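# Hang the long rail by its hooks on two posts

## Task

Set the long rail onto the two posts so that each end hook sits fully down in its red-marked slot. When finished, the posts must hold up the rail's weight, and only the posts and the robot may be in contact with it. The rail has to stay put without help: if a gripper is still touching it, it must not roll or drop noticeably once the robot lets go. A placement that stays in place only because the robot holds it is not a success.

## Robot and tools

Robot: two six-joint arms, left_arm and right_arm, each with a parallel two-finger gripper and a wrist camera. They face each other across the table. The names are labels, not image sides. Base poses in the scene frame: left_arm at (-0.101, +0.498, +0.045) m, quat_wxyz (+0.812, 0, 0, -0.583). right_arm at (-0.033, -0.555, +0.093) m, quat_wxyz (+0.759, 0, 0, +0.651).

Scene frame: origin at the table centre, +z up, table surface at z = +0.020 m, left_arm's base on the +y side. All printed gripper positions, quaternions and velocities use this frame. Printed hand positions can be off, more so when an arm is stretched out.

Gripper frame: fingers point along its +x axis and close along its y axis. end_effector_position is the point between the pads, 3 to 4 cm short of the fingertips.

execute_actions(actions, pictures). actions holds zero or one item.
- Empty list: nothing is commanded; you get the current state.
- Motion: {"rows": [...], "steps": n}. n is 1 to 15 (default 15), each step lasting 1/30 s. Each step uses one row; if rows run out, the last row is reused. Every row has exactly 14 numbers, each in [-1, 1], covering both arms even if only one moves: left_arm waist, shoulder, elbow, wrist pitch, wrist yaw, wrist roll, gripper opening, then the same seven for right_arm.
- The six joint numbers per arm are scaled offsets, not poses. They are measured from the joint angles in the latest result that printed Joint positions. Before any such result exists, and for a second or later call within one reply, they are measured from where the arm is when the action begins. Offsets are not chained row to row. Scale: 1.0 equals 0.9615 rad for waist, shoulder and elbow, 1.713 rad for wrist pitch, 1.767 rad for wrist yaw, 1.728 rad for wrist roll. Sending all zeros does not hold still; it pulls the arm back to that reference.
- Joint ranges (rad): waist -3.054 to 3.054, shoulder 0.000 to 3.142, elbow 0.000 to 2.356, wrist pitch -1.571 to 1.571, wrist yaw -1.571 to 1.571, wrist roll -3.142 to 3.142. A target more than 0.010 rad beyond a range gets the whole call refused, with nothing sent. True ends may differ by up to 0.010 rad; targets past a real end are clipped there, and the result may say "joint sent to its limit" (possibly about an earlier action). No such note does not prove there is room left.
- Gripper opening is absolute: +1 fully open, about -0.80 where empty fingers touch; lower values add nothing. Closing fully takes at least about 0.5 s.
- Wait: {"steps": n} with n up to 300, counted from the previous result; your reply time is included.
- pictures: true/false for camera images (cam_high, cam_low, cam_left_wrist, cam_right_wrist, each 504x504); by default they are included.

Motion behaviour: each joint's target is held within a fixed lead of its measured angle per step (0.211 rad waist/shoulder/elbow, 0.213 pitch, 0.267 yaw, 0.228 roll), so large moves need several calls or steps. If targets would put a gripper more than 70 mm from where it is, all that arm's targets get scaled back. Friction can leave a joint short, especially at long reach, and tiny moves may not happen; check Joint positions after moves. The simulation keeps running while you think; arms keep heading to the last target until they settle or a step is HELD.

Result lines: the state line per arm (pose, linear and angular velocity); Joint positions and Joint velocities, one block per arm in column order (rad, rad/s) plus pad gap in m (0.088 fully open); grip_measured, the measured opening on the command scale; "joint command not followed" when a clearance check altered or blocked targets; HELD marking steps whose row was partly or fully not sent; Joint torques and External joint torques (drive output and an estimate of outside load including friction and held weight; "no reading" means none); MOTOR HOT above 50 °C; fault lines.

Gripping: to hold something, command an opening below grip_measured; about 0.07 below holds firmly, less holds lightly. Readings can be offset by about 1 mm and read narrower when squeezing (up to 0.061 on the scale). Parts thinner than about 3 mm get proportionally less force. Pad force tops out around 34 to 49 N and may spike on first contact.

zoom_image(camera, region): camera is one of the four names above; region is [x0, y0, x1, y1] in pixels of that camera's latest image, origin top-left, no larger than 504 by 504. Returns a magnified view.

read_manual(section): returns only the URDF licence texts ("licences"); moves nothing.

The goal must hold at that moment and afterwards. A reply with no tool call also ends the run.

Things to avoid: dropping the rail or knocking anything off the table; arms colliding or pressing on each other; hard shoves, slams or slips; contact torque reaching a joint's load limit (waist 16.6, shoulder 20.6, elbow 20.5, wrist pitch 5.42, wrist yaw 5.4, wrist roll 5.07 N m, held weight included), which freezes that arm for 10 s; and prolonged loaded holding that overheats motors (at 95 °C the arm is held, and may go limp if it does not cool). Occasional outside tugs may hit a held part or nudge loose objects, so grip securely and recheck the scene.

Each tool is called after ">>>" as a command line: name --argument value for each argument, lists and objects as JSON in quotes; but a table of rows of numbers goes row by row, as --pt "numbers of a row", without its own name.

## Session

>>> execute_actions --actions '[]'

Scene clock: 0.00 s of 5400.00 s.
left_arm: end_effector_position=(-0.1314, +0.0393, +0.1781) grip_measured=+0.998 end_effector_quat_wxyz=(-0.073, +0.412, -0.566, -0.710) end_effector_velocity=(-0.003, +0.002, -0.001) end_effector_angular_velocity=(+0.013, -0.003, +0.000) | right_arm: end_effector_position=(-0.0940, -0.3991, +0.2430) grip_measured=+1.000 end_effector_quat_wxyz=(+0.587, +0.345, +0.632, -0.369) end_effector_velocity=(+0.000, -0.002, +0.000) end_effector_angular_velocity=(-0.004, +0.006, +0.005)
Joint positions: left_arm=[-0.161  2.033  1.621 -0.8    0.776  2.624  0.088] | right_arm=[ 0.463  1.144  1.    -1.402 -0.067  2.943  0.088]
Joint velocities: left_arm=[-0.007 -0.002 -0.002 -0.007 -0.007 -0.007 -0.   ] | right_arm=[-0.002 -0.007 -0.002 -0.007 -0.007 -0.007  0.   ]
Joint torques (N m, as the arm reports them, + toward a larger angle): no reading
External joint torques (N m, as the arm's controller estimates them; a push from outside toward a larger angle lowers the number): no reading
Motor temperatures (°C, as the motors report them): left_arm=[23 31 28 25 23 22] | right_arm=[22 33 26 22 22 22]
Heat: left arm: hottest shoulder 31 °C (+0.0 °C/min); right arm: hottest shoulder 33 °C (+0.0 °C/min).

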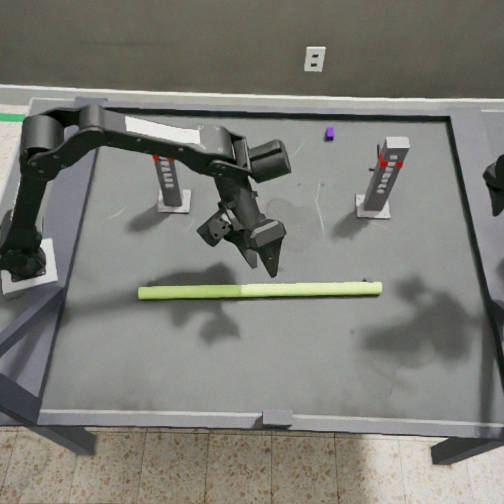

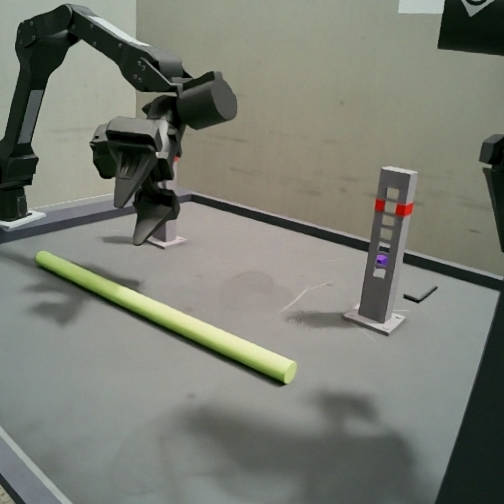

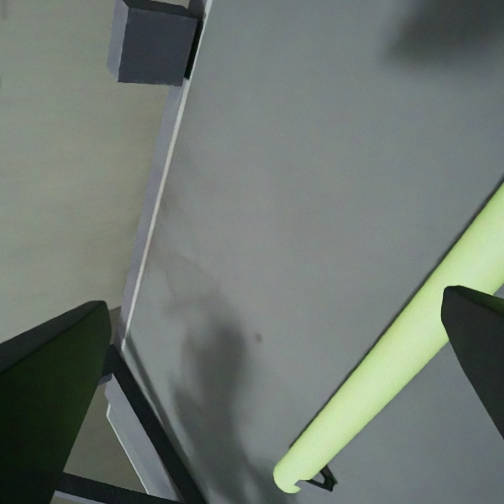

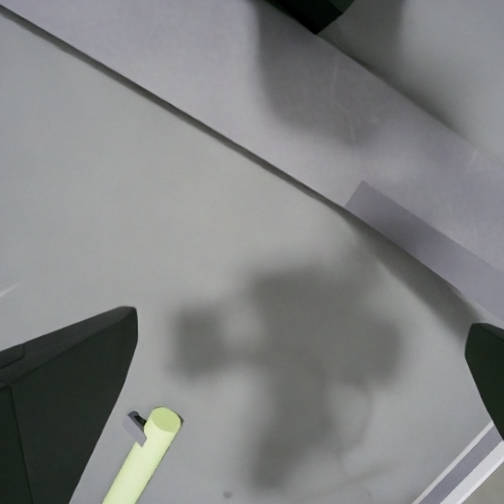

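>>> zoom_image --camera "cam_right_wrist" --region '[90,384,210,504]'

>>> zoom_image --camera "cam_left_wrist" --region '[250,404,370,504]'

>>> zoom_image --camera "cam_high" --region '[340,260,400,320]'

>>> zoom_image --camera "cam_high" --region '[125,265,185,325]'

>>> zoom_image --camera "cam_high" --region '[330,125,430,225]'

>>> zoom_image --camera "cam_high" --region '[125,125,225,225]'

>>> zoom_image --camera "cam_low" --region '[330,155,470,345]'

>>> zoom_image --camera "cam_low" --region '[230,320,330,400]'

Region (90, 384, 210, 504) of cam_right_wrist's 504x504 image, scaled by 4.200, with more detail than that image has.

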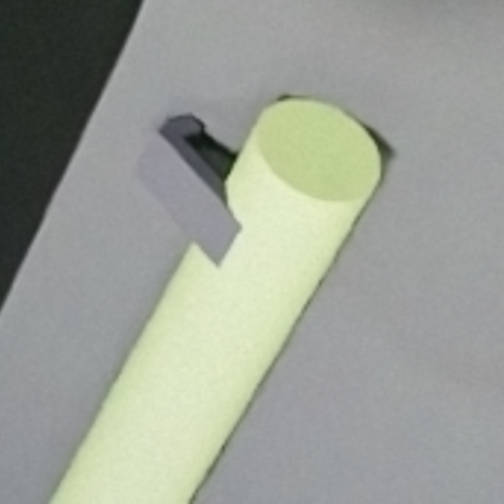

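Region (250, 404, 370, 504) of cam_left_wrist's 504x504 image, scaled by 4.200, with more detail than that image has.

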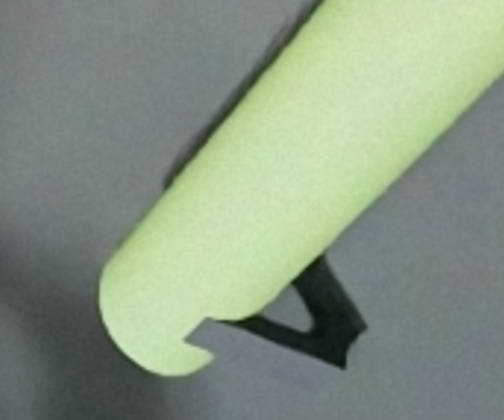

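Region (340, 260, 400, 320) of cam_high's 504x504 image, scaled by 8.400, with more detail than that image has.

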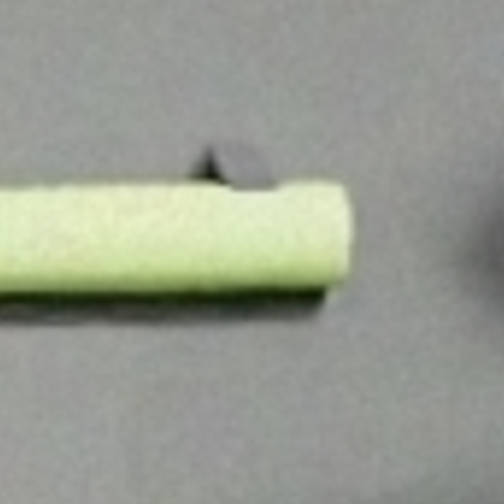

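Region (125, 265, 185, 325) of cam_high's 504x504 image, scaled by 8.400, with more detail than that image has.

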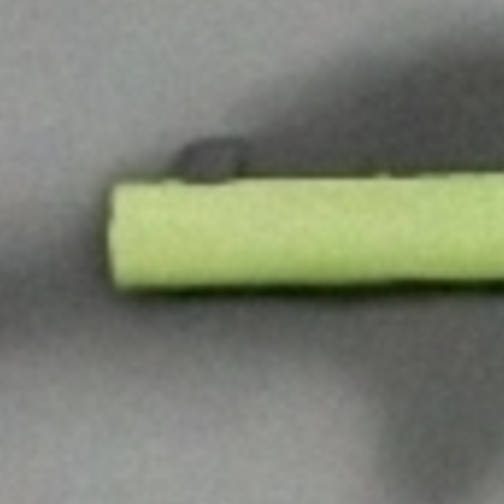

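Region (330, 125, 430, 225) of cam_high's 504x504 image, scaled by 5.040, with more detail than that image has.

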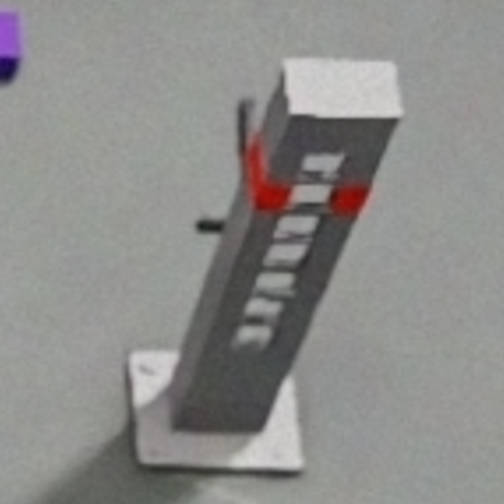

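Region (125, 125, 225, 225) of cam_high's 504x504 image, scaled by 5.040, with more detail than that image has.

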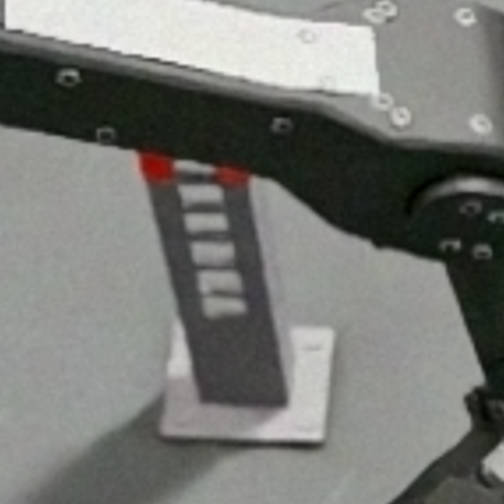

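Region (330, 155, 470, 345) of cam_low's 504x504 image, scaled by 2.653, with more detail than that image has; it fills the left 371 columns of this view, and the rest is white.

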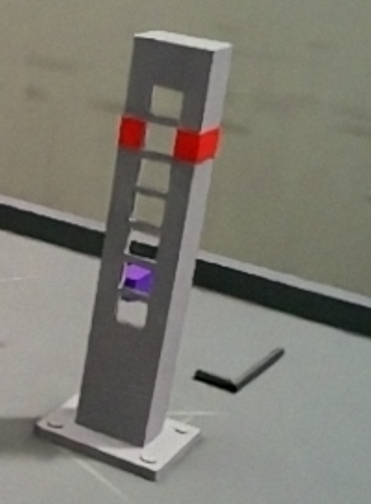

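Region (230, 320, 330, 400) of cam_low's 504x504 image, scaled by 5.040, with more detail than that image has; it fills the top 403 rows of this view, and the rest is white.

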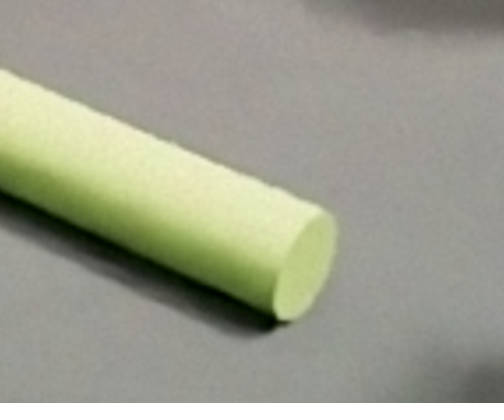

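>>> execute_actions --actions '[{"rows":[[-0.001,-0.004,-0.006,0.001,-0.003,-0.016,0.9,-0.003,0.011,0.005,0.004,-0.001,-0.017,0.9],[-0.003,-0.011,-0.019,0.002,-0.008,-0.047,0.8,-0.008,0.032,0.016,0.013,-0.004,-0.05,0.8],[-0.006,-0.021,-0.035,0.004,-0.015,-0.085,0.7,-0.014,0.059,0.029,0.023,-0.007,-0.091,0.7],[-0.009,-0.032,-0.055,0.006,-0.023,-0.132,0.6,-0.022,0.092,0.045,0.036,-0.011,-0.141,0.6],[-0.013,-0.046,-0.077,0.008,-0.033,-0.186,0.5,-0.03,0.129,0.063,0.051,-0.015,-0.199,0.5],[-0.016,-0.059,-0.1,0.01,-0.042,-0.24,0.4,-0.039,0.167,0.082,0.066,-0.019,-0.257,0.4],[-0.02,-0.073,-0.124,0.013,-0.053,-0.298,0.3,-0.049,0.208,0.101,0.082,-0.024,-0.32,0.3],[-0.024,-0.087,-0.148,0.015,-0.063,-0.357,0.2,-0.058,0.248,0.121,0.098,-0.029,-0.382,0.2],[-0.029,-0.103,-0.174,0.018,-0.074,-0.419,0.2,-0.069,0.291,0.142,0.114,-0.033,-0.448,0.2],[-0.033,-0.117,-0.198,0.02,-0.084,-0.477,0.2,-0.078,0.331,0.162,0.13,-0.038,-0.51,0.2],[-0.037,-0.131,-0.222,0.023,-0.095,-0.535,0.2,-0.088,0.372,0.181,0.146,-0.043,-0.573,0.2],[-0.041,-0.146,-0.248,0.025,-0.105,-0.597,0.2,-0.098,0.415,0.203,0.163,-0.048,-0.639,0.2],[-0.045,-0.161,-0.272,0.028,-0.116,-0.655,0.2,-0.107,0.455,0.222,0.179,-0.052,-0.701,0.2],[-0.049,-0.175,-0.296,0.03,-0.126,-0.713,0.2,-0.117,0.496,0.242,0.195,-0.057,-0.764,0.2],[-0.053,-0.19,-0.322,0.033,-0.137,-0.775,0.2,-0.127,0.539,0.263,0.212,-0.062,-0.83,0.2]],"steps":15}]' --pictures false

Scene clock: 95.73 s of 5400.00 s.
left_arm: end_effector_position=(-0.1325, +0.0819, +0.1471) grip_measured=+0.250 end_effector_quat_wxyz=(+0.024, +0.484, -0.286, -0.827) end_effector_velocity=(-0.003, +0.143, -0.073) end_effector_angular_velocity=(+0.960, -0.027, +1.193) | right_arm: end_effector_position=(-0.1162, -0.2904, +0.2188) grip_measured=+0.249 end_effector_quat_wxyz=(+0.621, +0.185, +0.742, -0.175) end_effector_velocity=(-0.038, +0.330, -0.118) end_effector_angular_velocity=(+0.357, +0.208, +1.189)
Joint positions: left_arm=[-0.196  1.914  1.405 -0.761  0.602  2.001  0.051] | right_arm=[ 0.378  1.517  1.176 -1.138 -0.145  2.32   0.051]
Joint velocities: left_arm=[-0.125 -0.432 -0.686  0.139 -0.535 -1.473 -0.019] | right_arm=[-0.271  1.136  0.564  0.755 -0.256 -1.458 -0.018]
Joint torques (N m, as the arm reports them, + toward a larger angle): left_arm=[ -0.19 -11.99   4.41   0.44   0.33  -0.15] | right_arm=[-0.19 -4.66  5.37  0.29 -0.17 -0.16]
External joint torques (N m, as the arm's controller estimates them; a push from outside toward a larger angle lowers the number): left_arm=[-0.24 -3.53 -1.49 -0.27 -0.09 -0.12] | right_arm=[-0.1   0.25  0.02 -0.09 -0.13 -0.16]
Motor temperatures (°C, as the motors report them): left_arm=[23 42 32 26 24 22] | right_arm=[22 31 29 22 22 22]
Heat: left arm: hottest shoulder 42 °C (+4.0 °C/min); right arm: hottest shoulder 31 °C (-1.0 °C/min).
Steps of this call (steps 1 to 90: nothing new was sent; then 92.23 s passed at rest; steps 91 to 105: all 15 steps of this action). Readings (joint positions):
91: left_arm=[-0.161 2.033 1.621 -0.800 0.776 2.621] | right_arm=[0.463 1.144 1.000 -1.402 -0.067 2.941]
92: left_arm=[-0.161 2.033 1.621 -0.800 0.776 2.608] | right_arm=[0.463 1.146 1.000 -1.402 -0.067 2.930]
94: left_arm=[-0.161 2.031 1.614 -0.796 0.766 2.545] | right_arm=[0.459 1.163 1.005 -1.389 -0.072 2.863]
98: left_arm=[-0.168 2.005 1.557 -0.787 0.719 2.349] | right_arm=[0.437 1.264 1.052 -1.315 -0.093 2.665]
105: the state above

>>> execute_actions --actions '[{"rows":[[-0.021,-0.08,-0.12,0.012,-0.047,-1,0,-0.048,0.187,0.098,0.072,-0.02,-1,0],[-0.025,-0.094,-0.141,0.015,-0.057,-1,0,-0.056,0.223,0.117,0.087,-0.025,-1,0],[-0.028,-0.107,-0.163,0.017,-0.066,-1,0,-0.065,0.259,0.135,0.101,-0.029,-1,0],[-0.032,-0.121,-0.185,0.019,-0.075,-1,0,-0.074,0.296,0.153,0.115,-0.034,-1,0],[-0.036,-0.134,-0.207,0.022,-0.084,-1,0,-0.083,0.332,0.171,0.13,-0.038,-1,0],[-0.04,-0.147,-0.228,0.024,-0.094,-1,0,-0.091,0.368,0.19,0.144,-0.042,-1,0],[-0.044,-0.161,-0.25,0.026,-0.103,-1,0,-0.1,0.404,0.208,0.158,-0.047,-1,0],[-0.047,-0.174,-0.272,0.029,-0.112,-1,0,-0.109,0.44,0.226,0.173,-0.051,-1,0],[-0.051,-0.188,-0.294,0.031,-0.121,-1,0,-0.118,0.476,0.244,0.187,-0.056,-1,0],[-0.055,-0.201,-0.315,0.033,-0.131,-1,0,-0.126,0.512,0.263,0.201,-0.06,-1,0],[-0.059,-0.214,-0.337,0.036,-0.14,-1,0,-0.135,0.549,0.281,0.216,-0.064,-1,0],[-0.063,-0.228,-0.359,0.038,-0.149,-1,0,-0.144,0.585,0.299,0.23,-0.069,-1,0],[-0.066,-0.241,-0.381,0.04,-0.158,-1,0,-0.153,0.621,0.317,0.244,-0.073,-1,0],[-0.07,-0.255,-0.402,0.043,-0.168,-1,0,-0.161,0.657,0.336,0.259,-0.078,-1,0],[-0.074,-0.268,-0.424,0.045,-0.177,-1,0,-0.17,0.693,0.354,0.273,-0.082,-1,0]],"steps":15}]' --pictures false

Scene clock: 103.97 s of 5400.00 s.
left_arm: end_effector_position=(-0.1272, +0.1552, +0.1103) grip_measured=+0.007 end_effector_quat_wxyz=(+0.365, +0.452, +0.328, -0.745) end_effector_velocity=(+0.021, +0.147, -0.070) end_effector_angular_velocity=(+0.628, -0.101, +1.364) | right_arm: end_effector_position=(-0.1117, -0.1395, +0.1311) grip_measured=+0.006 end_effector_quat_wxyz=(+0.565, -0.206, +0.689, +0.404) end_effector_velocity=(+0.048, +0.248, -0.223) end_effector_angular_velocity=(+0.586, -0.013, +1.192)
Joint positions: left_arm=[-0.252  1.715  1.082 -0.7    0.35   0.554  0.039] | right_arm=[ 0.247  2.052  1.445 -0.758 -0.261  0.788  0.039]
Joint velocities: left_arm=[-0.11  -0.383 -0.618  0.125 -0.491 -1.487 -0.001] | right_arm=[-0.247  1.013  0.52   0.696 -0.227 -1.473 -0.001]
Joint torques (N m, as the arm reports them, + toward a larger angle): left_arm=[-0.23 -9.83  4.24  0.43  0.15 -0.06] | right_arm=[-0.17 -8.55  5.18  0.49 -0.23 -0.19]
External joint torques (N m, as the arm's controller estimates them; a push from outside toward a larger angle lowers the number): left_arm=[-0.23 -3.   -1.52 -0.31 -0.11 -0.08] | right_arm=[-0.12  0.1  -0.07 -0.08 -0.1  -0.17]
Motor temperatures (°C, as the motors report them): left_arm=[23 42 32 26 24 22] | right_arm=[22 32 30 22 22 22]
Heat: left arm: hottest shoulder 42 °C (+3.0 °C/min); right arm: hottest shoulder 32 °C (+0.0 °C/min).
Steps of this call (steps 1 to 45: the robot went on to your last target; steps 46 to 110: nothing new was sent; then 4.07 s passed at rest; steps 111 to 125: all 15 steps of this action). Readings (joint positions):
111: left_arm=[-0.209 1.863 1.321 -0.743 0.535 1.252] | right_arm=[0.344 1.657 1.242 -1.042 -0.175 1.483]
112: left_arm=[-0.210 1.860 1.315 -0.741 0.530 1.198] | right_arm=[0.342 1.665 1.247 -1.037 -0.177 1.430]
114: left_arm=[-0.214 1.845 1.292 -0.738 0.511 1.100] | right_arm=[0.333 1.700 1.270 -1.003 -0.186 1.331]
118: left_arm=[-0.227 1.802 1.222 -0.726 0.458 0.901] | right_arm=[0.304 1.817 1.329 -0.923 -0.209 1.134]
125: the state above

>>> execute_actions --actions '[{"rows":[[-0.016,-0.061,-0.088,0.009,-0.035,-0.354,-0.1,-0.034,0.136,0.074,0.051,-0.016,-0.414,-0.1]],"steps":15}]' --pictures false

>>> execute_actions --actions '[{"steps":8}]'

Scene clock: 108.80 s of 5400.00 s.
left_arm: end_effector_position=(-0.1243, +0.1730, +0.1021) grip_measured=-0.095 end_effector_quat_wxyz=(+0.494, +0.345, +0.526, -0.600) end_effector_velocity=(+0.001, +0.003, -0.003) end_effector_angular_velocity=(+0.032, -0.005, +0.059) | right_arm: end_effector_position=(-0.1045, -0.1116, +0.1025) grip_measured=-0.096 end_effector_quat_wxyz=(+0.467, -0.365, +0.517, +0.618) end_effector_velocity=(+0.000, -0.001, -0.000) end_effector_angular_velocity=(+0.061, -0.032, +0.184)
Joint positions: left_arm=[-0.265  1.668  1.008 -0.686  0.291 -0.049  0.034] | right_arm=[ 0.217  2.173  1.505 -0.674 -0.288  0.098  0.034]
Joint velocities: left_arm=[-0.007  0.002 -0.002 -0.007 -0.022 -0.066 -0.001] | right_arm=[-0.002 -0.002 -0.007  0.007 -0.007 -0.198 -0.001]
Joint torques (N m, as the arm reports them, + toward a larger angle): left_arm=[-0.12 -9.35  4.29  0.38  0.1  -0.11] | right_arm=[-0.18 -9.55  5.23  0.56 -0.24 -0.17]
External joint torques (N m, as the arm's controller estimates them; a push from outside toward a larger angle lowers the number): left_arm=[-0.07 -2.93 -1.4  -0.35 -0.09 -0.13] | right_arm=[-0.19  0.02 -0.23 -0.14 -0.05 -0.15]
Motor temperatures (°C, as the motors report them): left_arm=[23 42 32 26 24 22] | right_arm=[22 33 30 22 22 22]
Heat: left arm: hottest shoulder 42 °C (+3.0 °C/min); right arm: hottest shoulder 33 °C (+1.0 °C/min).
Steps of this call (steps 1 to 30: the robot went on to your last target; steps 31 to 90: nothing new was sent; then 1.33 s passed at rest; steps 91 to 105: all 15 steps of this action). Readings (joint positions):
91: left_arm=[-0.265 1.669 1.009 -0.686 0.292 0.243] | right_arm=[0.217 2.173 1.505 -0.674 -0.288 0.568]
92: left_arm=[-0.265 1.669 1.009 -0.686 0.292 0.189] | right_arm=[0.217 2.173 1.505 -0.674 -0.288 0.514]
94: left_arm=[-0.265 1.669 1.009 -0.686 0.291 0.093] | right_arm=[0.217 2.173 1.505 -0.674 -0.288 0.417]
98: left_arm=[-0.265 1.669 1.008 -0.686 0.291 -0.006] | right_arm=[0.217 2.173 1.505 -0.674 -0.288 0.224]
105: the state above

Scene clock: 109.07 s of 5400.00 s.
left_arm: end_effector_position=(-0.1243, +0.1730, +0.1021) grip_measured=-0.096 end_effector_quat_wxyz=(+0.496, +0.343, +0.528, -0.598) end_effector_velocity=(+0.004, +0.005, -0.002) end_effector_angular_velocity=(+0.029, -0.015, +0.028) | right_arm: end_effector_position=(-0.1045, -0.1116, +0.1025) grip_measured=-0.097 end_effector_quat_wxyz=(+0.463, -0.370, +0.511, +0.622) end_effector_velocity=(-0.000, +0.001, +0.001) end_effector_angular_velocity=(+0.009, +0.006, +0.006)
Joint positions: left_arm=[-0.265  1.668  1.008 -0.686  0.291 -0.055  0.034] | right_arm=[ 0.217  2.173  1.505 -0.674 -0.288  0.079  0.034]
Joint velocities: left_arm=[ 0.002 -0.002 -0.002 -0.022 -0.022 -0.022 -0.   ] | right_arm=[-0.002 -0.002 -0.002  0.007 -0.007 -0.007  0.   ]
Joint torques (N m, as the arm reports them, + toward a larger angle): left_arm=[-0.17 -9.37  4.31  0.38  0.09 -0.1 ] | right_arm=[-0.16 -9.44  5.19  0.55 -0.25 -0.15]
External joint torques (N m, as the arm's controller estimates them; a push from outside toward a larger angle lowers the number): left_arm=[-0.18 -2.94 -1.35 -0.33 -0.09 -0.12] | right_arm=[-0.22  0.09 -0.26 -0.15 -0.05 -0.14]
Motor temperatures (°C, as the motors report them): left_arm=[23 42 32 26 24 22] | right_arm=[22 33 31 22 22 22]
Heat: left arm: hottest shoulder 42 °C (+3.0 °C/min); right arm: hottest shoulder 33 °C (+1.0 °C/min).
Steps of this call (steps 1 to 8: the robot went on to your last target). Readings (joint positions):
1: left_arm=[-0.265 1.668 1.008 -0.686 0.291 -0.050] | right_arm=[0.217 2.173 1.505 -0.674 -0.288 0.093]
2: left_arm=[-0.265 1.668 1.008 -0.686 0.291 -0.052] | right_arm=[0.217 2.173 1.505 -0.674 -0.288 0.089]
4: left_arm=[-0.265 1.668 1.008 -0.686 0.291 -0.053] | right_arm=[0.217 2.173 1.505 -0.674 -0.288 0.084]
8: the state above

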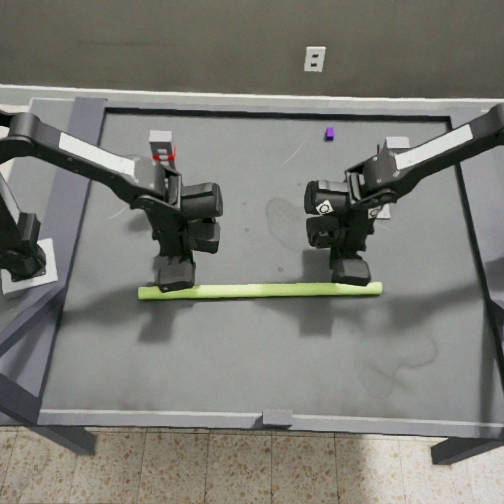

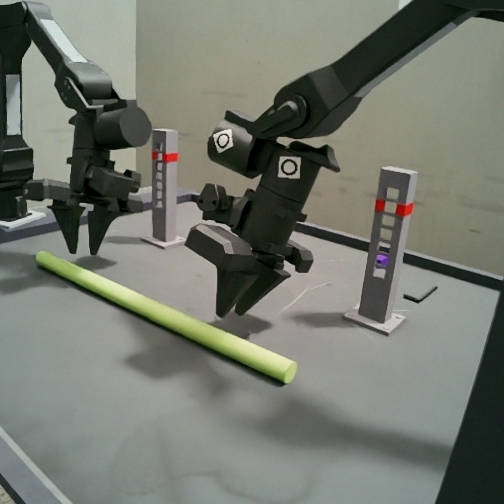

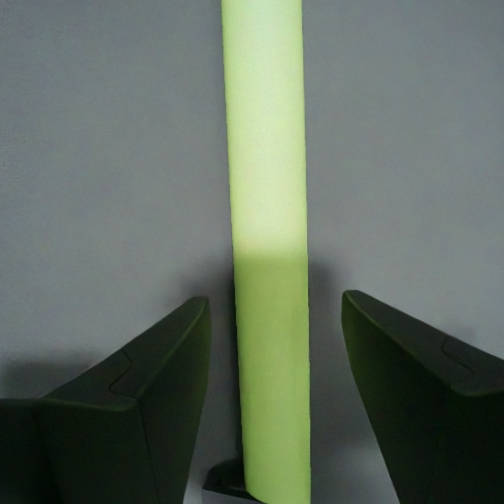

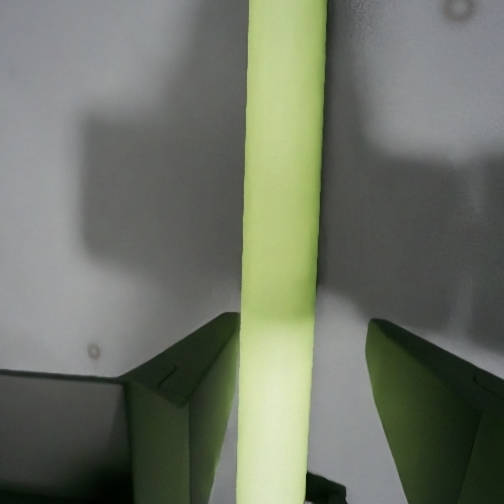

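>>> execute_actions --actions '[{"rows":[[-0.007,0.006,-0.006,0.005,-0.001,-0.004,-0.1,0.006,0.008,0,0.004,0.001,0.003,-0.1],[-0.013,0.012,-0.01,0.011,-0.002,-0.007,-0.1,0.011,0.015,0,0.008,0.002,0.005,-0.1],[-0.019,0.019,-0.015,0.017,-0.003,-0.01,-0.1,0.015,0.023,0.001,0.012,0.003,0.007,-0.1],[-0.024,0.026,-0.019,0.023,-0.003,-0.013,-0.1,0.019,0.031,0.001,0.016,0.003,0.009,-0.1],[-0.028,0.033,-0.024,0.029,-0.004,-0.015,-0.1,0.022,0.039,0.001,0.02,0.004,0.011,-0.1],[-0.032,0.041,-0.029,0.035,-0.004,-0.017,-0.1,0.025,0.047,0.002,0.024,0.004,0.012,-0.1],[-0.035,0.048,-0.033,0.041,-0.005,-0.019,-0.1,0.028,0.055,0.002,0.028,0.005,0.013,-0.1],[-0.039,0.056,-0.038,0.048,-0.005,-0.021,-0.1,0.03,0.063,0.002,0.032,0.005,0.015,-0.1],[-0.042,0.063,-0.043,0.054,-0.006,-0.023,-0.1,0.033,0.071,0.003,0.036,0.006,0.016,-0.1],[-0.045,0.07,-0.047,0.06,-0.006,-0.025,-0.1,0.035,0.079,0.003,0.04,0.006,0.017,-0.1]],"steps":15}]' --pictures false

>>> execute_actions --actions '[{"steps":5}]'

Scene clock: 124.80 s of 5400.00 s.
left_arm: end_effector_position=(-0.1357, +0.1688, +0.0815) grip_measured=-0.097 end_effector_quat_wxyz=(+0.494, +0.344, +0.529, -0.598) end_effector_velocity=(-0.006, -0.000, -0.017) end_effector_angular_velocity=(+0.013, +0.001, +0.014) | right_arm: end_effector_position=(-0.1176, -0.1085, +0.0775) grip_measured=-0.097 end_effector_quat_wxyz=(+0.460, -0.375, +0.512, +0.621) end_effector_velocity=(-0.003, +0.003, -0.021) end_effector_angular_velocity=(-0.004, -0.006, -0.001)
Joint positions: left_arm=[-0.303  1.719  0.975 -0.595  0.284 -0.093  0.034] | right_arm=[ 0.248  2.237  1.505 -0.615 -0.28   0.102  0.034]
Joint velocities: left_arm=[-0.022  0.037 -0.032  0.066 -0.007 -0.037 -0.   ] | right_arm=[ 0.007  0.051 -0.002  0.051  0.007  0.007 -0.   ]
Joint torques (N m, as the arm reports them, + toward a larger angle): left_arm=[-0.18 -6.51  4.41  0.51  0.09 -0.07] | right_arm=[  0.   -10.15   4.02   0.59  -0.08   0.12]
External joint torques (N m, as the arm's controller estimates them; a push from outside toward a larger angle lowers the number): left_arm=[-0.23  0.5  -1.44 -0.29 -0.1  -0.09] | right_arm=[ 0.23  0.05 -1.56 -0.14  0.09  0.13]
Motor temperatures (°C, as the motors report them): left_arm=[23 40 31 26 24 22] | right_arm=[22 36 31 23 22 22]
Heat: left arm: hottest shoulder 40 °C (+0.0 °C/min); right arm: hottest shoulder 36 °C (+4.0 °C/min).
Steps of this call (steps 1 to 30: the robot went on to your last target; steps 31 to 90: nothing new was sent; then 12.23 s passed at rest; steps 91 to 105: all 15 steps of this action). Readings (joint positions):
91: left_arm=[-0.265 1.668 1.008 -0.686 0.291 -0.056] | right_arm=[0.217 2.173 1.505 -0.673 -0.288 0.077]
92: left_arm=[-0.266 1.668 1.008 -0.683 0.291 -0.058] | right_arm=[0.217 2.173 1.505 -0.672 -0.288 0.077]
94: left_arm=[-0.271 1.669 1.007 -0.671 0.290 -0.063] | right_arm=[0.219 2.176 1.505 -0.664 -0.287 0.079]
98: left_arm=[-0.286 1.682 0.999 -0.638 0.288 -0.077] | right_arm=[0.232 2.197 1.505 -0.643 -0.284 0.091]
105: the state above

Scene clock: 124.97 s of 5400.00 s.
left_arm: end_effector_position=(-0.1360, +0.1675, +0.0814) grip_measured=-0.097 end_effector_quat_wxyz=(+0.495, +0.342, +0.528, -0.599) end_effector_velocity=(+0.000, -0.001, -0.001) end_effector_angular_velocity=(-0.000, -0.005, +0.006) | right_arm: end_effector_position=(-0.1176, -0.1075, +0.0771) grip_measured=-0.097 end_effector_quat_wxyz=(+0.461, -0.374, +0.511, +0.621) end_effector_velocity=(+0.002, -0.002, -0.002) end_effector_angular_velocity=(-0.009, -0.010, +0.003)
Joint positions: left_arm=[-0.304  1.72   0.974 -0.587  0.284 -0.095  0.034] | right_arm=[ 0.248  2.239  1.505 -0.609 -0.28   0.104  0.034]
Joint velocities: left_arm=[-0.002  0.002 -0.002  0.007 -0.007 -0.007 -0.   ] | right_arm=[-0.002  0.002 -0.002 -0.007  0.007 -0.007 -0.   ]
Joint torques (N m, as the arm reports them, + toward a larger angle): left_arm=[-0.16 -6.11  4.13  0.44  0.06 -0.1 ] | right_arm=[ 0.21 -9.68  4.17  0.57 -0.09  0.13]
External joint torques (N m, as the arm's controller estimates them; a push from outside toward a larger angle lowers the number): left_arm=[-0.18  0.52 -1.36 -0.3  -0.12 -0.12] | right_arm=[ 0.22 -0.06 -0.99 -0.08  0.09  0.14]
Motor temperatures (°C, as the motors report them): left_arm=[23 40 31 26 24 22] | right_arm=[22 36 31 23 22 22]
Heat: left arm: hottest shoulder 40 °C (+0.0 °C/min); right arm: hottest shoulder 36 °C (+4.0 °C/min).
Steps of this call (steps 1 to 5: the robot went on to your last target). Readings (joint positions):
1: left_arm=[-0.304 1.720 0.974 -0.592 0.284 -0.094] | right_arm=[0.248 2.238 1.505 -0.613 -0.280 0.103]
2: left_arm=[-0.304 1.720 0.974 -0.590 0.284 -0.094] | right_arm=[0.248 2.239 1.505 -0.612 -0.280 0.103]
4: left_arm=[-0.304 1.720 0.974 -0.588 0.284 -0.095] | right_arm=[0.248 2.239 1.505 -0.610 -0.280 0.103]
5: the state above

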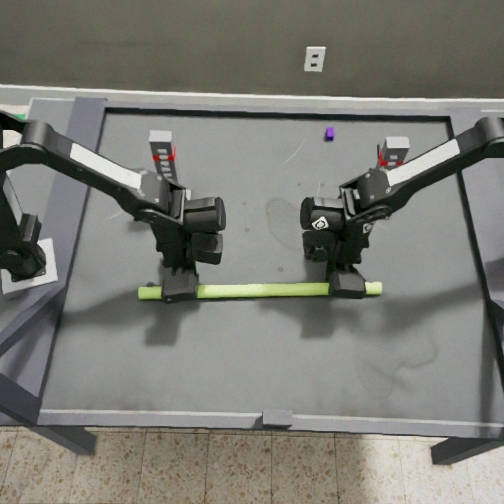

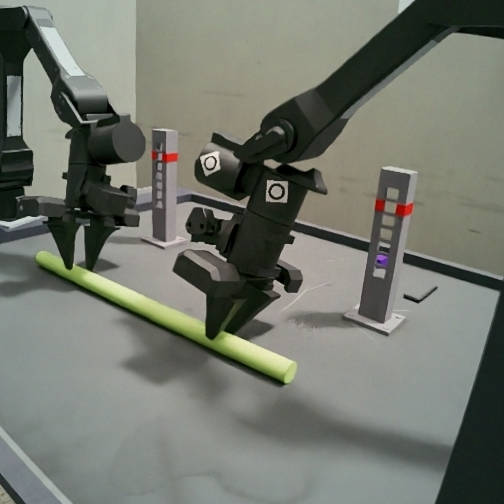

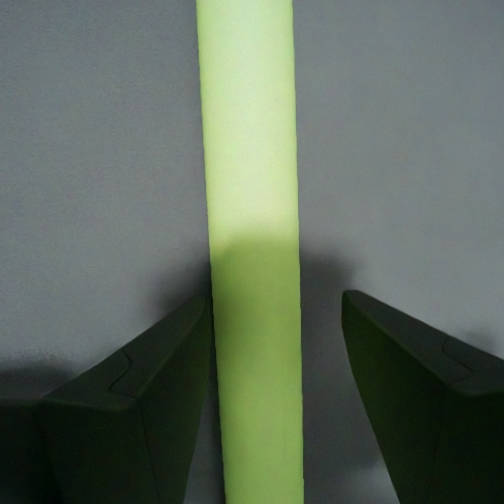

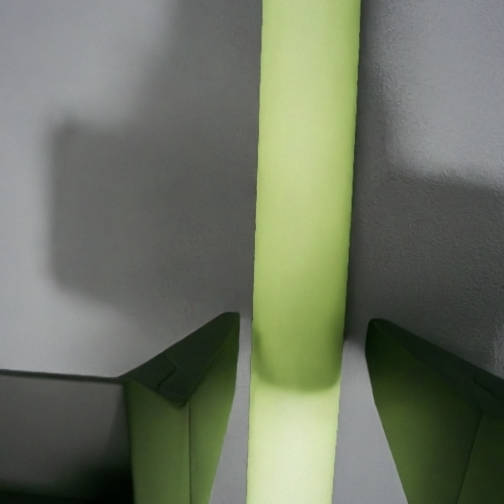

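>>> execute_actions --actions '[{"rows":[[0.012,0.012,-0.01,0.002,0.002,0.006,-0.1,0.004,0.01,0.003,0.002,0,0.003,-0.1],[0.016,0.016,-0.012,0.004,0.002,0.008,-0.1,0.006,0.013,0.003,0.004,0,0.004,-0.1],[0.016,0.021,-0.015,0.007,0.002,0.008,-0.1,0.007,0.017,0.003,0.006,0.001,0.005,-0.1],[0.015,0.026,-0.017,0.01,0.002,0.008,-0.1,0.008,0.02,0.004,0.008,0.001,0.006,-0.1],[0.014,0.031,-0.019,0.013,0.001,0.007,-0.1,0.009,0.024,0.004,0.01,0.001,0.006,-0.1],[0.013,0.036,-0.022,0.016,0.001,0.007,-0.1,0.011,0.027,0.004,0.012,0.001,0.007,-0.1],[0.012,0.041,-0.024,0.019,0.001,0.006,-0.1,0.012,0.031,0.004,0.014,0.002,0.008,-0.1],[0.01,0.047,-0.027,0.022,0,0.005,-0.12,0.013,0.035,0.005,0.016,0.002,0.008,-0.12],[0.008,0.053,-0.03,0.026,0,0.004,-0.14,0.014,0.039,0.005,0.018,0.002,0.009,-0.14]],"steps":15}]' --pictures false

>>> execute_actions --actions '[{"steps":5}]'

Scene clock: 134.23 s of 5400.00 s.
left_arm: end_effector_position=(-0.1331, +0.1681, +0.0673) grip_measured=-0.131 end_effector_quat_wxyz=(+0.494, +0.346, +0.532, -0.595) end_effector_velocity=(-0.004, +0.004, -0.006) end_effector_angular_velocity=(+0.019, +0.009, -0.002) | right_arm: end_effector_position=(-0.1223, -0.1062, +0.0673) grip_measured=-0.132 end_effector_quat_wxyz=(+0.460, -0.375, +0.512, +0.621) end_effector_velocity=(-0.004, +0.017, +0.006) end_effector_angular_velocity=(+0.082, +0.017, -0.003)
Joint positions: left_arm=[-0.296  1.756  0.956 -0.549  0.284 -0.087  0.033] | right_arm=[ 0.258  2.264  1.505 -0.583 -0.278  0.114  0.033]
Joint velocities: left_arm=[-0.007  0.012 -0.012  0.007  0.007 -0.007 -0.002] | right_arm=[ 0.002 -0.002  0.002  0.081 -0.007  0.007 -0.002]
Joint torques (N m, as the arm reports them, + toward a larger angle): left_arm=[-0.04 -6.39  4.08  0.46  0.19 -0.03] | right_arm=[ 0.3  -9.65  4.13  0.46 -0.1   0.04]
External joint torques (N m, as the arm's controller estimates them; a push from outside toward a larger angle lowers the number): left_arm=[-0.01  0.53 -1.39 -0.28  0.   -0.05] | right_arm=[ 0.3   0.25 -1.21 -0.21  0.08  0.06]
Motor temperatures (°C, as the motors report them): left_arm=[23 39 31 26 24 22] | right_arm=[22 38 31 23 22 22]
Heat: left arm: hottest shoulder 39 °C (-2.0 °C/min); right arm: hottest shoulder 38 °C (+6.1 °C/min).
Steps of this call (steps 1 to 15: the robot went on to your last target; steps 16 to 90: nothing new was sent; then 5.77 s passed at rest; steps 91 to 105: all 15 steps of this action). Readings (joint positions):
91: left_arm=[-0.305 1.722 0.974 -0.585 0.284 -0.096] | right_arm=[0.248 2.239 1.505 -0.609 -0.279 0.104]
92: left_arm=[-0.304 1.722 0.974 -0.585 0.284 -0.094] | right_arm=[0.248 2.239 1.505 -0.609 -0.279 0.104]
94: left_arm=[-0.300 1.723 0.973 -0.581 0.284 -0.090] | right_arm=[0.249 2.240 1.505 -0.605 -0.279 0.106]
98: left_arm=[-0.296 1.735 0.968 -0.566 0.284 -0.087] | right_arm=[0.253 2.249 1.505 -0.595 -0.279 0.110]
105: the state above

Scene clock: 134.40 s of 5400.00 s.
left_arm: end_effector_position=(-0.1331, +0.1675, +0.0674) grip_measured=-0.135 end_effector_quat_wxyz=(+0.494, +0.345, +0.531, -0.596) end_effector_velocity=(+0.000, +0.003, -0.004) end_effector_angular_velocity=(+0.019, -0.005, +0.006) | right_arm: end_effector_position=(-0.1224, -0.1059, +0.0672) grip_measured=-0.136 end_effector_quat_wxyz=(+0.460, -0.374, +0.512, +0.621) end_effector_velocity=(-0.002, -0.002, +0.000) end_effector_angular_velocity=(-0.010, +0.008, -0.003)
Joint positions: left_arm=[-0.296  1.756  0.956 -0.546  0.284 -0.087  0.032] | right_arm=[ 0.258  2.264  1.505 -0.582 -0.278  0.114  0.032]
Joint velocities: left_arm=[-0.002  0.007 -0.002 -0.007 -0.007 -0.007 -0.   ] | right_arm=[ 0.002 -0.002 -0.002 -0.007 -0.007  0.007 -0.001]
Joint torques (N m, as the arm reports them, + toward a larger angle): left_arm=[-0.07 -6.12  4.07  0.42  0.19 -0.04] | right_arm=[ 0.22 -9.52  4.28  0.54 -0.11  0.11]
External joint torques (N m, as the arm's controller estimates them; a push from outside toward a larger angle lowers the number): left_arm=[-0.05  0.6  -1.26 -0.3   0.01 -0.06] | right_arm=[ 0.15  0.31 -0.93 -0.15  0.07  0.13]
Motor temperatures (°C, as the motors report them): left_arm=[23 39 31 26 24 22] | right_arm=[22 38 31 23 22 22]
Heat: left arm: hottest shoulder 39 °C (-2.0 °C/min); right arm: hottest shoulder 38 °C (+6.1 °C/min).
Steps of this call (steps 1 to 5: the robot went on to your last target). Readings (joint positions):
1: left_arm=[-0.296 1.756 0.956 -0.548 0.284 -0.087] | right_arm=[0.258 2.264 1.505 -0.582 -0.278 0.114]
2: left_arm=[-0.296 1.756 0.956 -0.546 0.284 -0.087] | right_arm=[0.258 2.264 1.505 -0.582 -0.278 0.114]
4: left_arm=[-0.296 1.756 0.956 -0.546 0.284 -0.087] | right_arm=[0.258 2.264 1.505 -0.582 -0.278 0.114]
5: the state above

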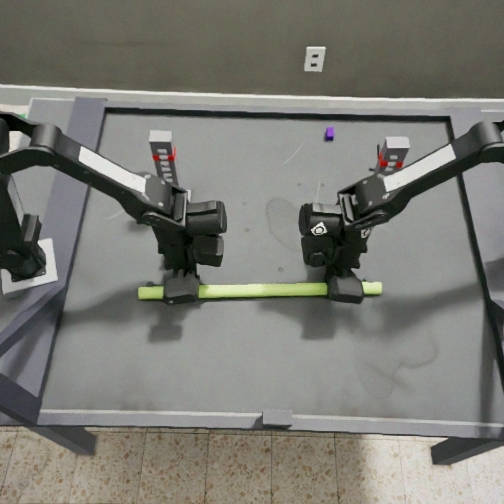

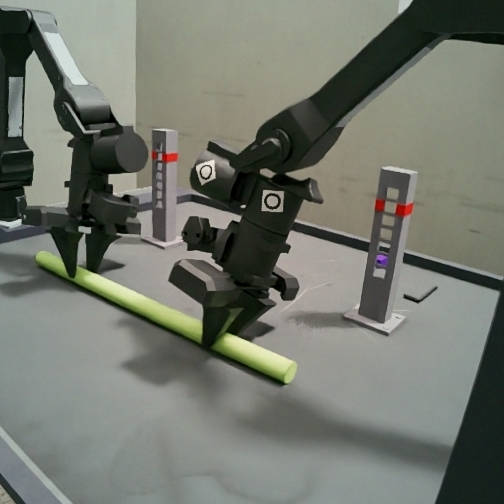

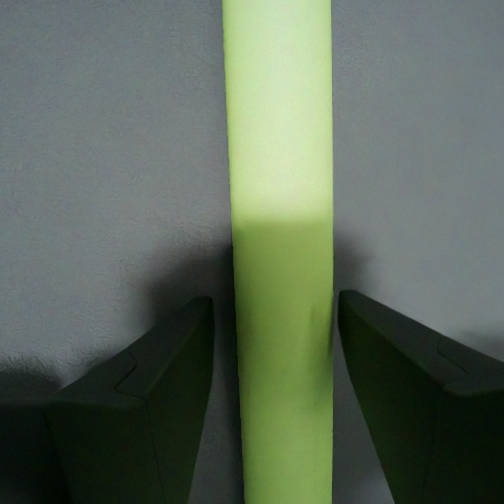

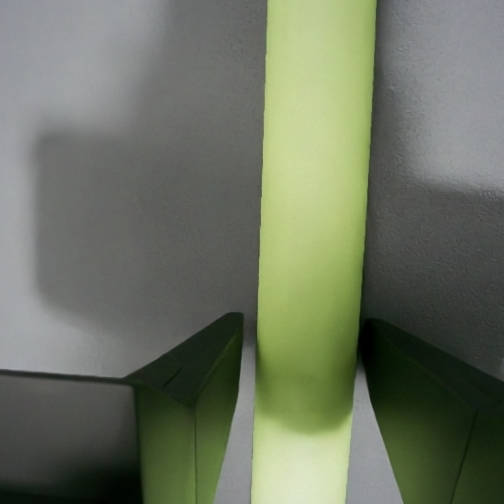

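>>> execute_actions --actions '[{"rows":[[-0.01,0.014,-0.008,0.002,-0.002,-0.005,-0.14,0.002,0.01,0.002,0.002,0,0.001,-0.14],[-0.015,0.016,-0.01,0.004,-0.002,-0.008,-0.14,0.002,0.012,0.002,0.003,0,0.002,-0.14],[-0.017,0.018,-0.012,0.006,-0.002,-0.009,-0.14,0.003,0.014,0.002,0.004,0,0.002,-0.14],[-0.018,0.02,-0.013,0.008,-0.002,-0.01,-0.14,0.003,0.016,0.002,0.005,0,0.002,-0.14],[-0.019,0.022,-0.014,0.01,-0.002,-0.01,-0.14,0.004,0.018,0.002,0.007,0,0.003,-0.14],[-0.02,0.024,-0.015,0.012,-0.002,-0.011,-0.14,0.004,0.02,0.002,0.008,0,0.003,-0.14],[-0.021,0.026,-0.016,0.013,-0.002,-0.011,-0.14,0.005,0.022,0.002,0.009,0,0.003,-0.14],[-0.022,0.028,-0.017,0.014,-0.002,-0.012,-0.14,0.005,0.024,0.002,0.01,0,0.003,-0.14]],"steps":15}]'

>>> zoom_image --camera "cam_low" --region '[30,230,130,310]'

>>> zoom_image --camera "cam_low" --region '[170,290,270,370]'

Scene clock: 144.40 s of 5400.00 s.
left_arm: end_effector_position=(-0.1386, +0.1663, +0.0637) grip_measured=-0.137 end_effector_quat_wxyz=(+0.493, +0.344, +0.531, -0.596) end_effector_velocity=(+0.004, -0.001, -0.001) end_effector_angular_velocity=(-0.005, -0.034, +0.013) | right_arm: end_effector_position=(-0.1229, -0.1043, +0.0661) grip_measured=-0.138 end_effector_quat_wxyz=(+0.462, -0.372, +0.510, +0.623) end_effector_velocity=(+0.002, +0.001, +0.000) end_effector_angular_velocity=(+0.006, -0.005, -0.011)
Joint positions: left_arm=[-0.313  1.767  0.951 -0.525  0.283 -0.105  0.032] | right_arm=[ 0.259  2.268  1.505 -0.571 -0.278  0.116  0.032]
Joint velocities: left_arm=[-0.002 -0.002 -0.002  0.007 -0.037 -0.007 -0.   ] | right_arm=[-0.002 -0.002 -0.002  0.007  0.007  0.007 -0.   ]
Joint torques (N m, as the arm reports them, + toward a larger angle): left_arm=[-0.26 -6.11  3.88  0.45  0.1  -0.05] | right_arm=[ 0.36 -8.74  3.96  0.71 -0.18  0.11]
External joint torques (N m, as the arm's controller estimates them; a push from outside toward a larger angle lowers the number): left_arm=[-0.27  0.76 -1.52 -0.31 -0.08 -0.07] | right_arm=[ 0.46  1.18 -1.3   0.01 -0.01  0.13]
Motor temperatures (°C, as the motors report them): left_arm=[23 37 30 26 24 22] | right_arm=[22 39 31 23 22 22]
Heat: left arm: hottest shoulder 37 °C (-4.0 °C/min); right arm: hottest shoulder 39 °C (+8.1 °C/min).
Steps of this call (steps 1 to 15: the robot went on to your last target; steps 16 to 90: nothing new was sent; then 6.50 s passed at rest; steps 91 to 105: all 15 steps of this action). Readings (joint positions):
91: left_arm=[-0.296 1.757 0.956 -0.544 0.284 -0.088] | right_arm=[0.258 2.265 1.505 -0.581 -0.278 0.115]
92: left_arm=[-0.297 1.757 0.956 -0.544 0.284 -0.090] | right_arm=[0.258 2.265 1.505 -0.581 -0.278 0.115]
94: left_arm=[-0.301 1.758 0.956 -0.541 0.284 -0.094] | right_arm=[0.258 2.265 1.505 -0.581 -0.278 0.115]
98: left_arm=[-0.309 1.763 0.954 -0.532 0.284 -0.101] | right_arm=[0.259 2.267 1.505 -0.575 -0.278 0.115]
105: the state above

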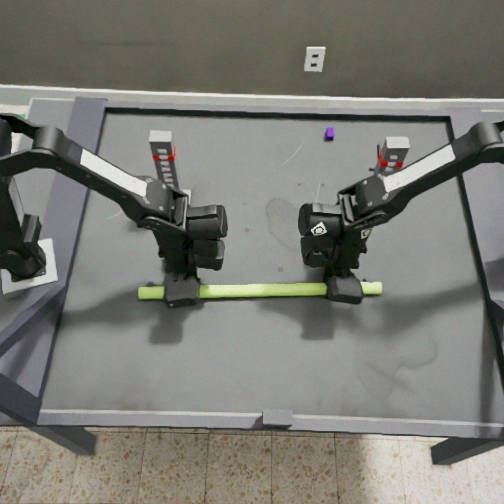

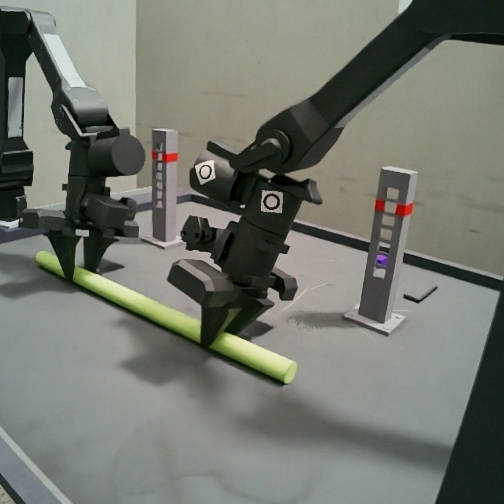

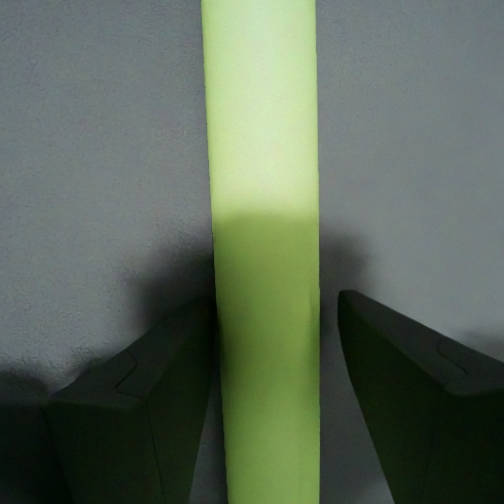

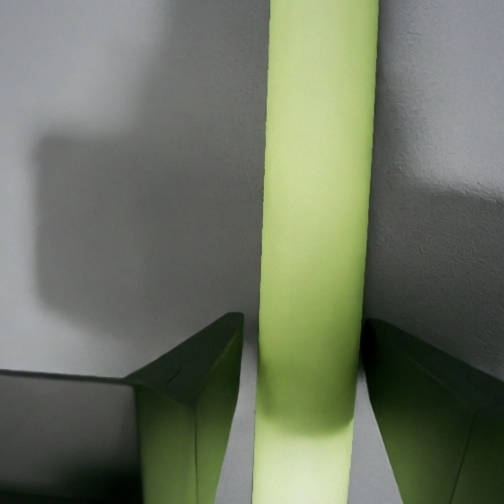

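Region (30, 230, 130, 310) of cam_low's 504x504 image, scaled by 5.040, with more detail than that image has; it fills the top 403 rows of this view, and the rest is white.

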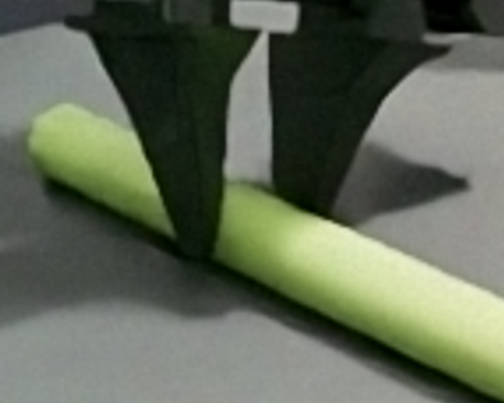

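Region (170, 290, 270, 370) of cam_low's 504x504 image, scaled by 5.040, with more detail than that image has; it fills the top 403 rows of this view, and the rest is white.

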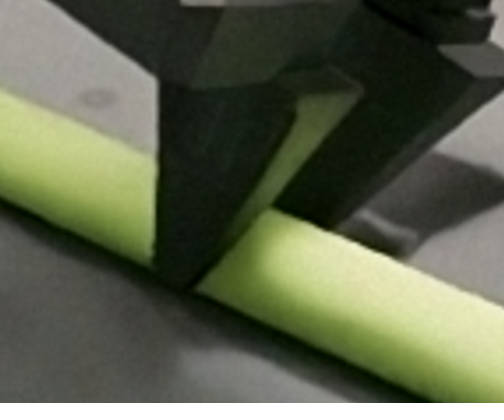

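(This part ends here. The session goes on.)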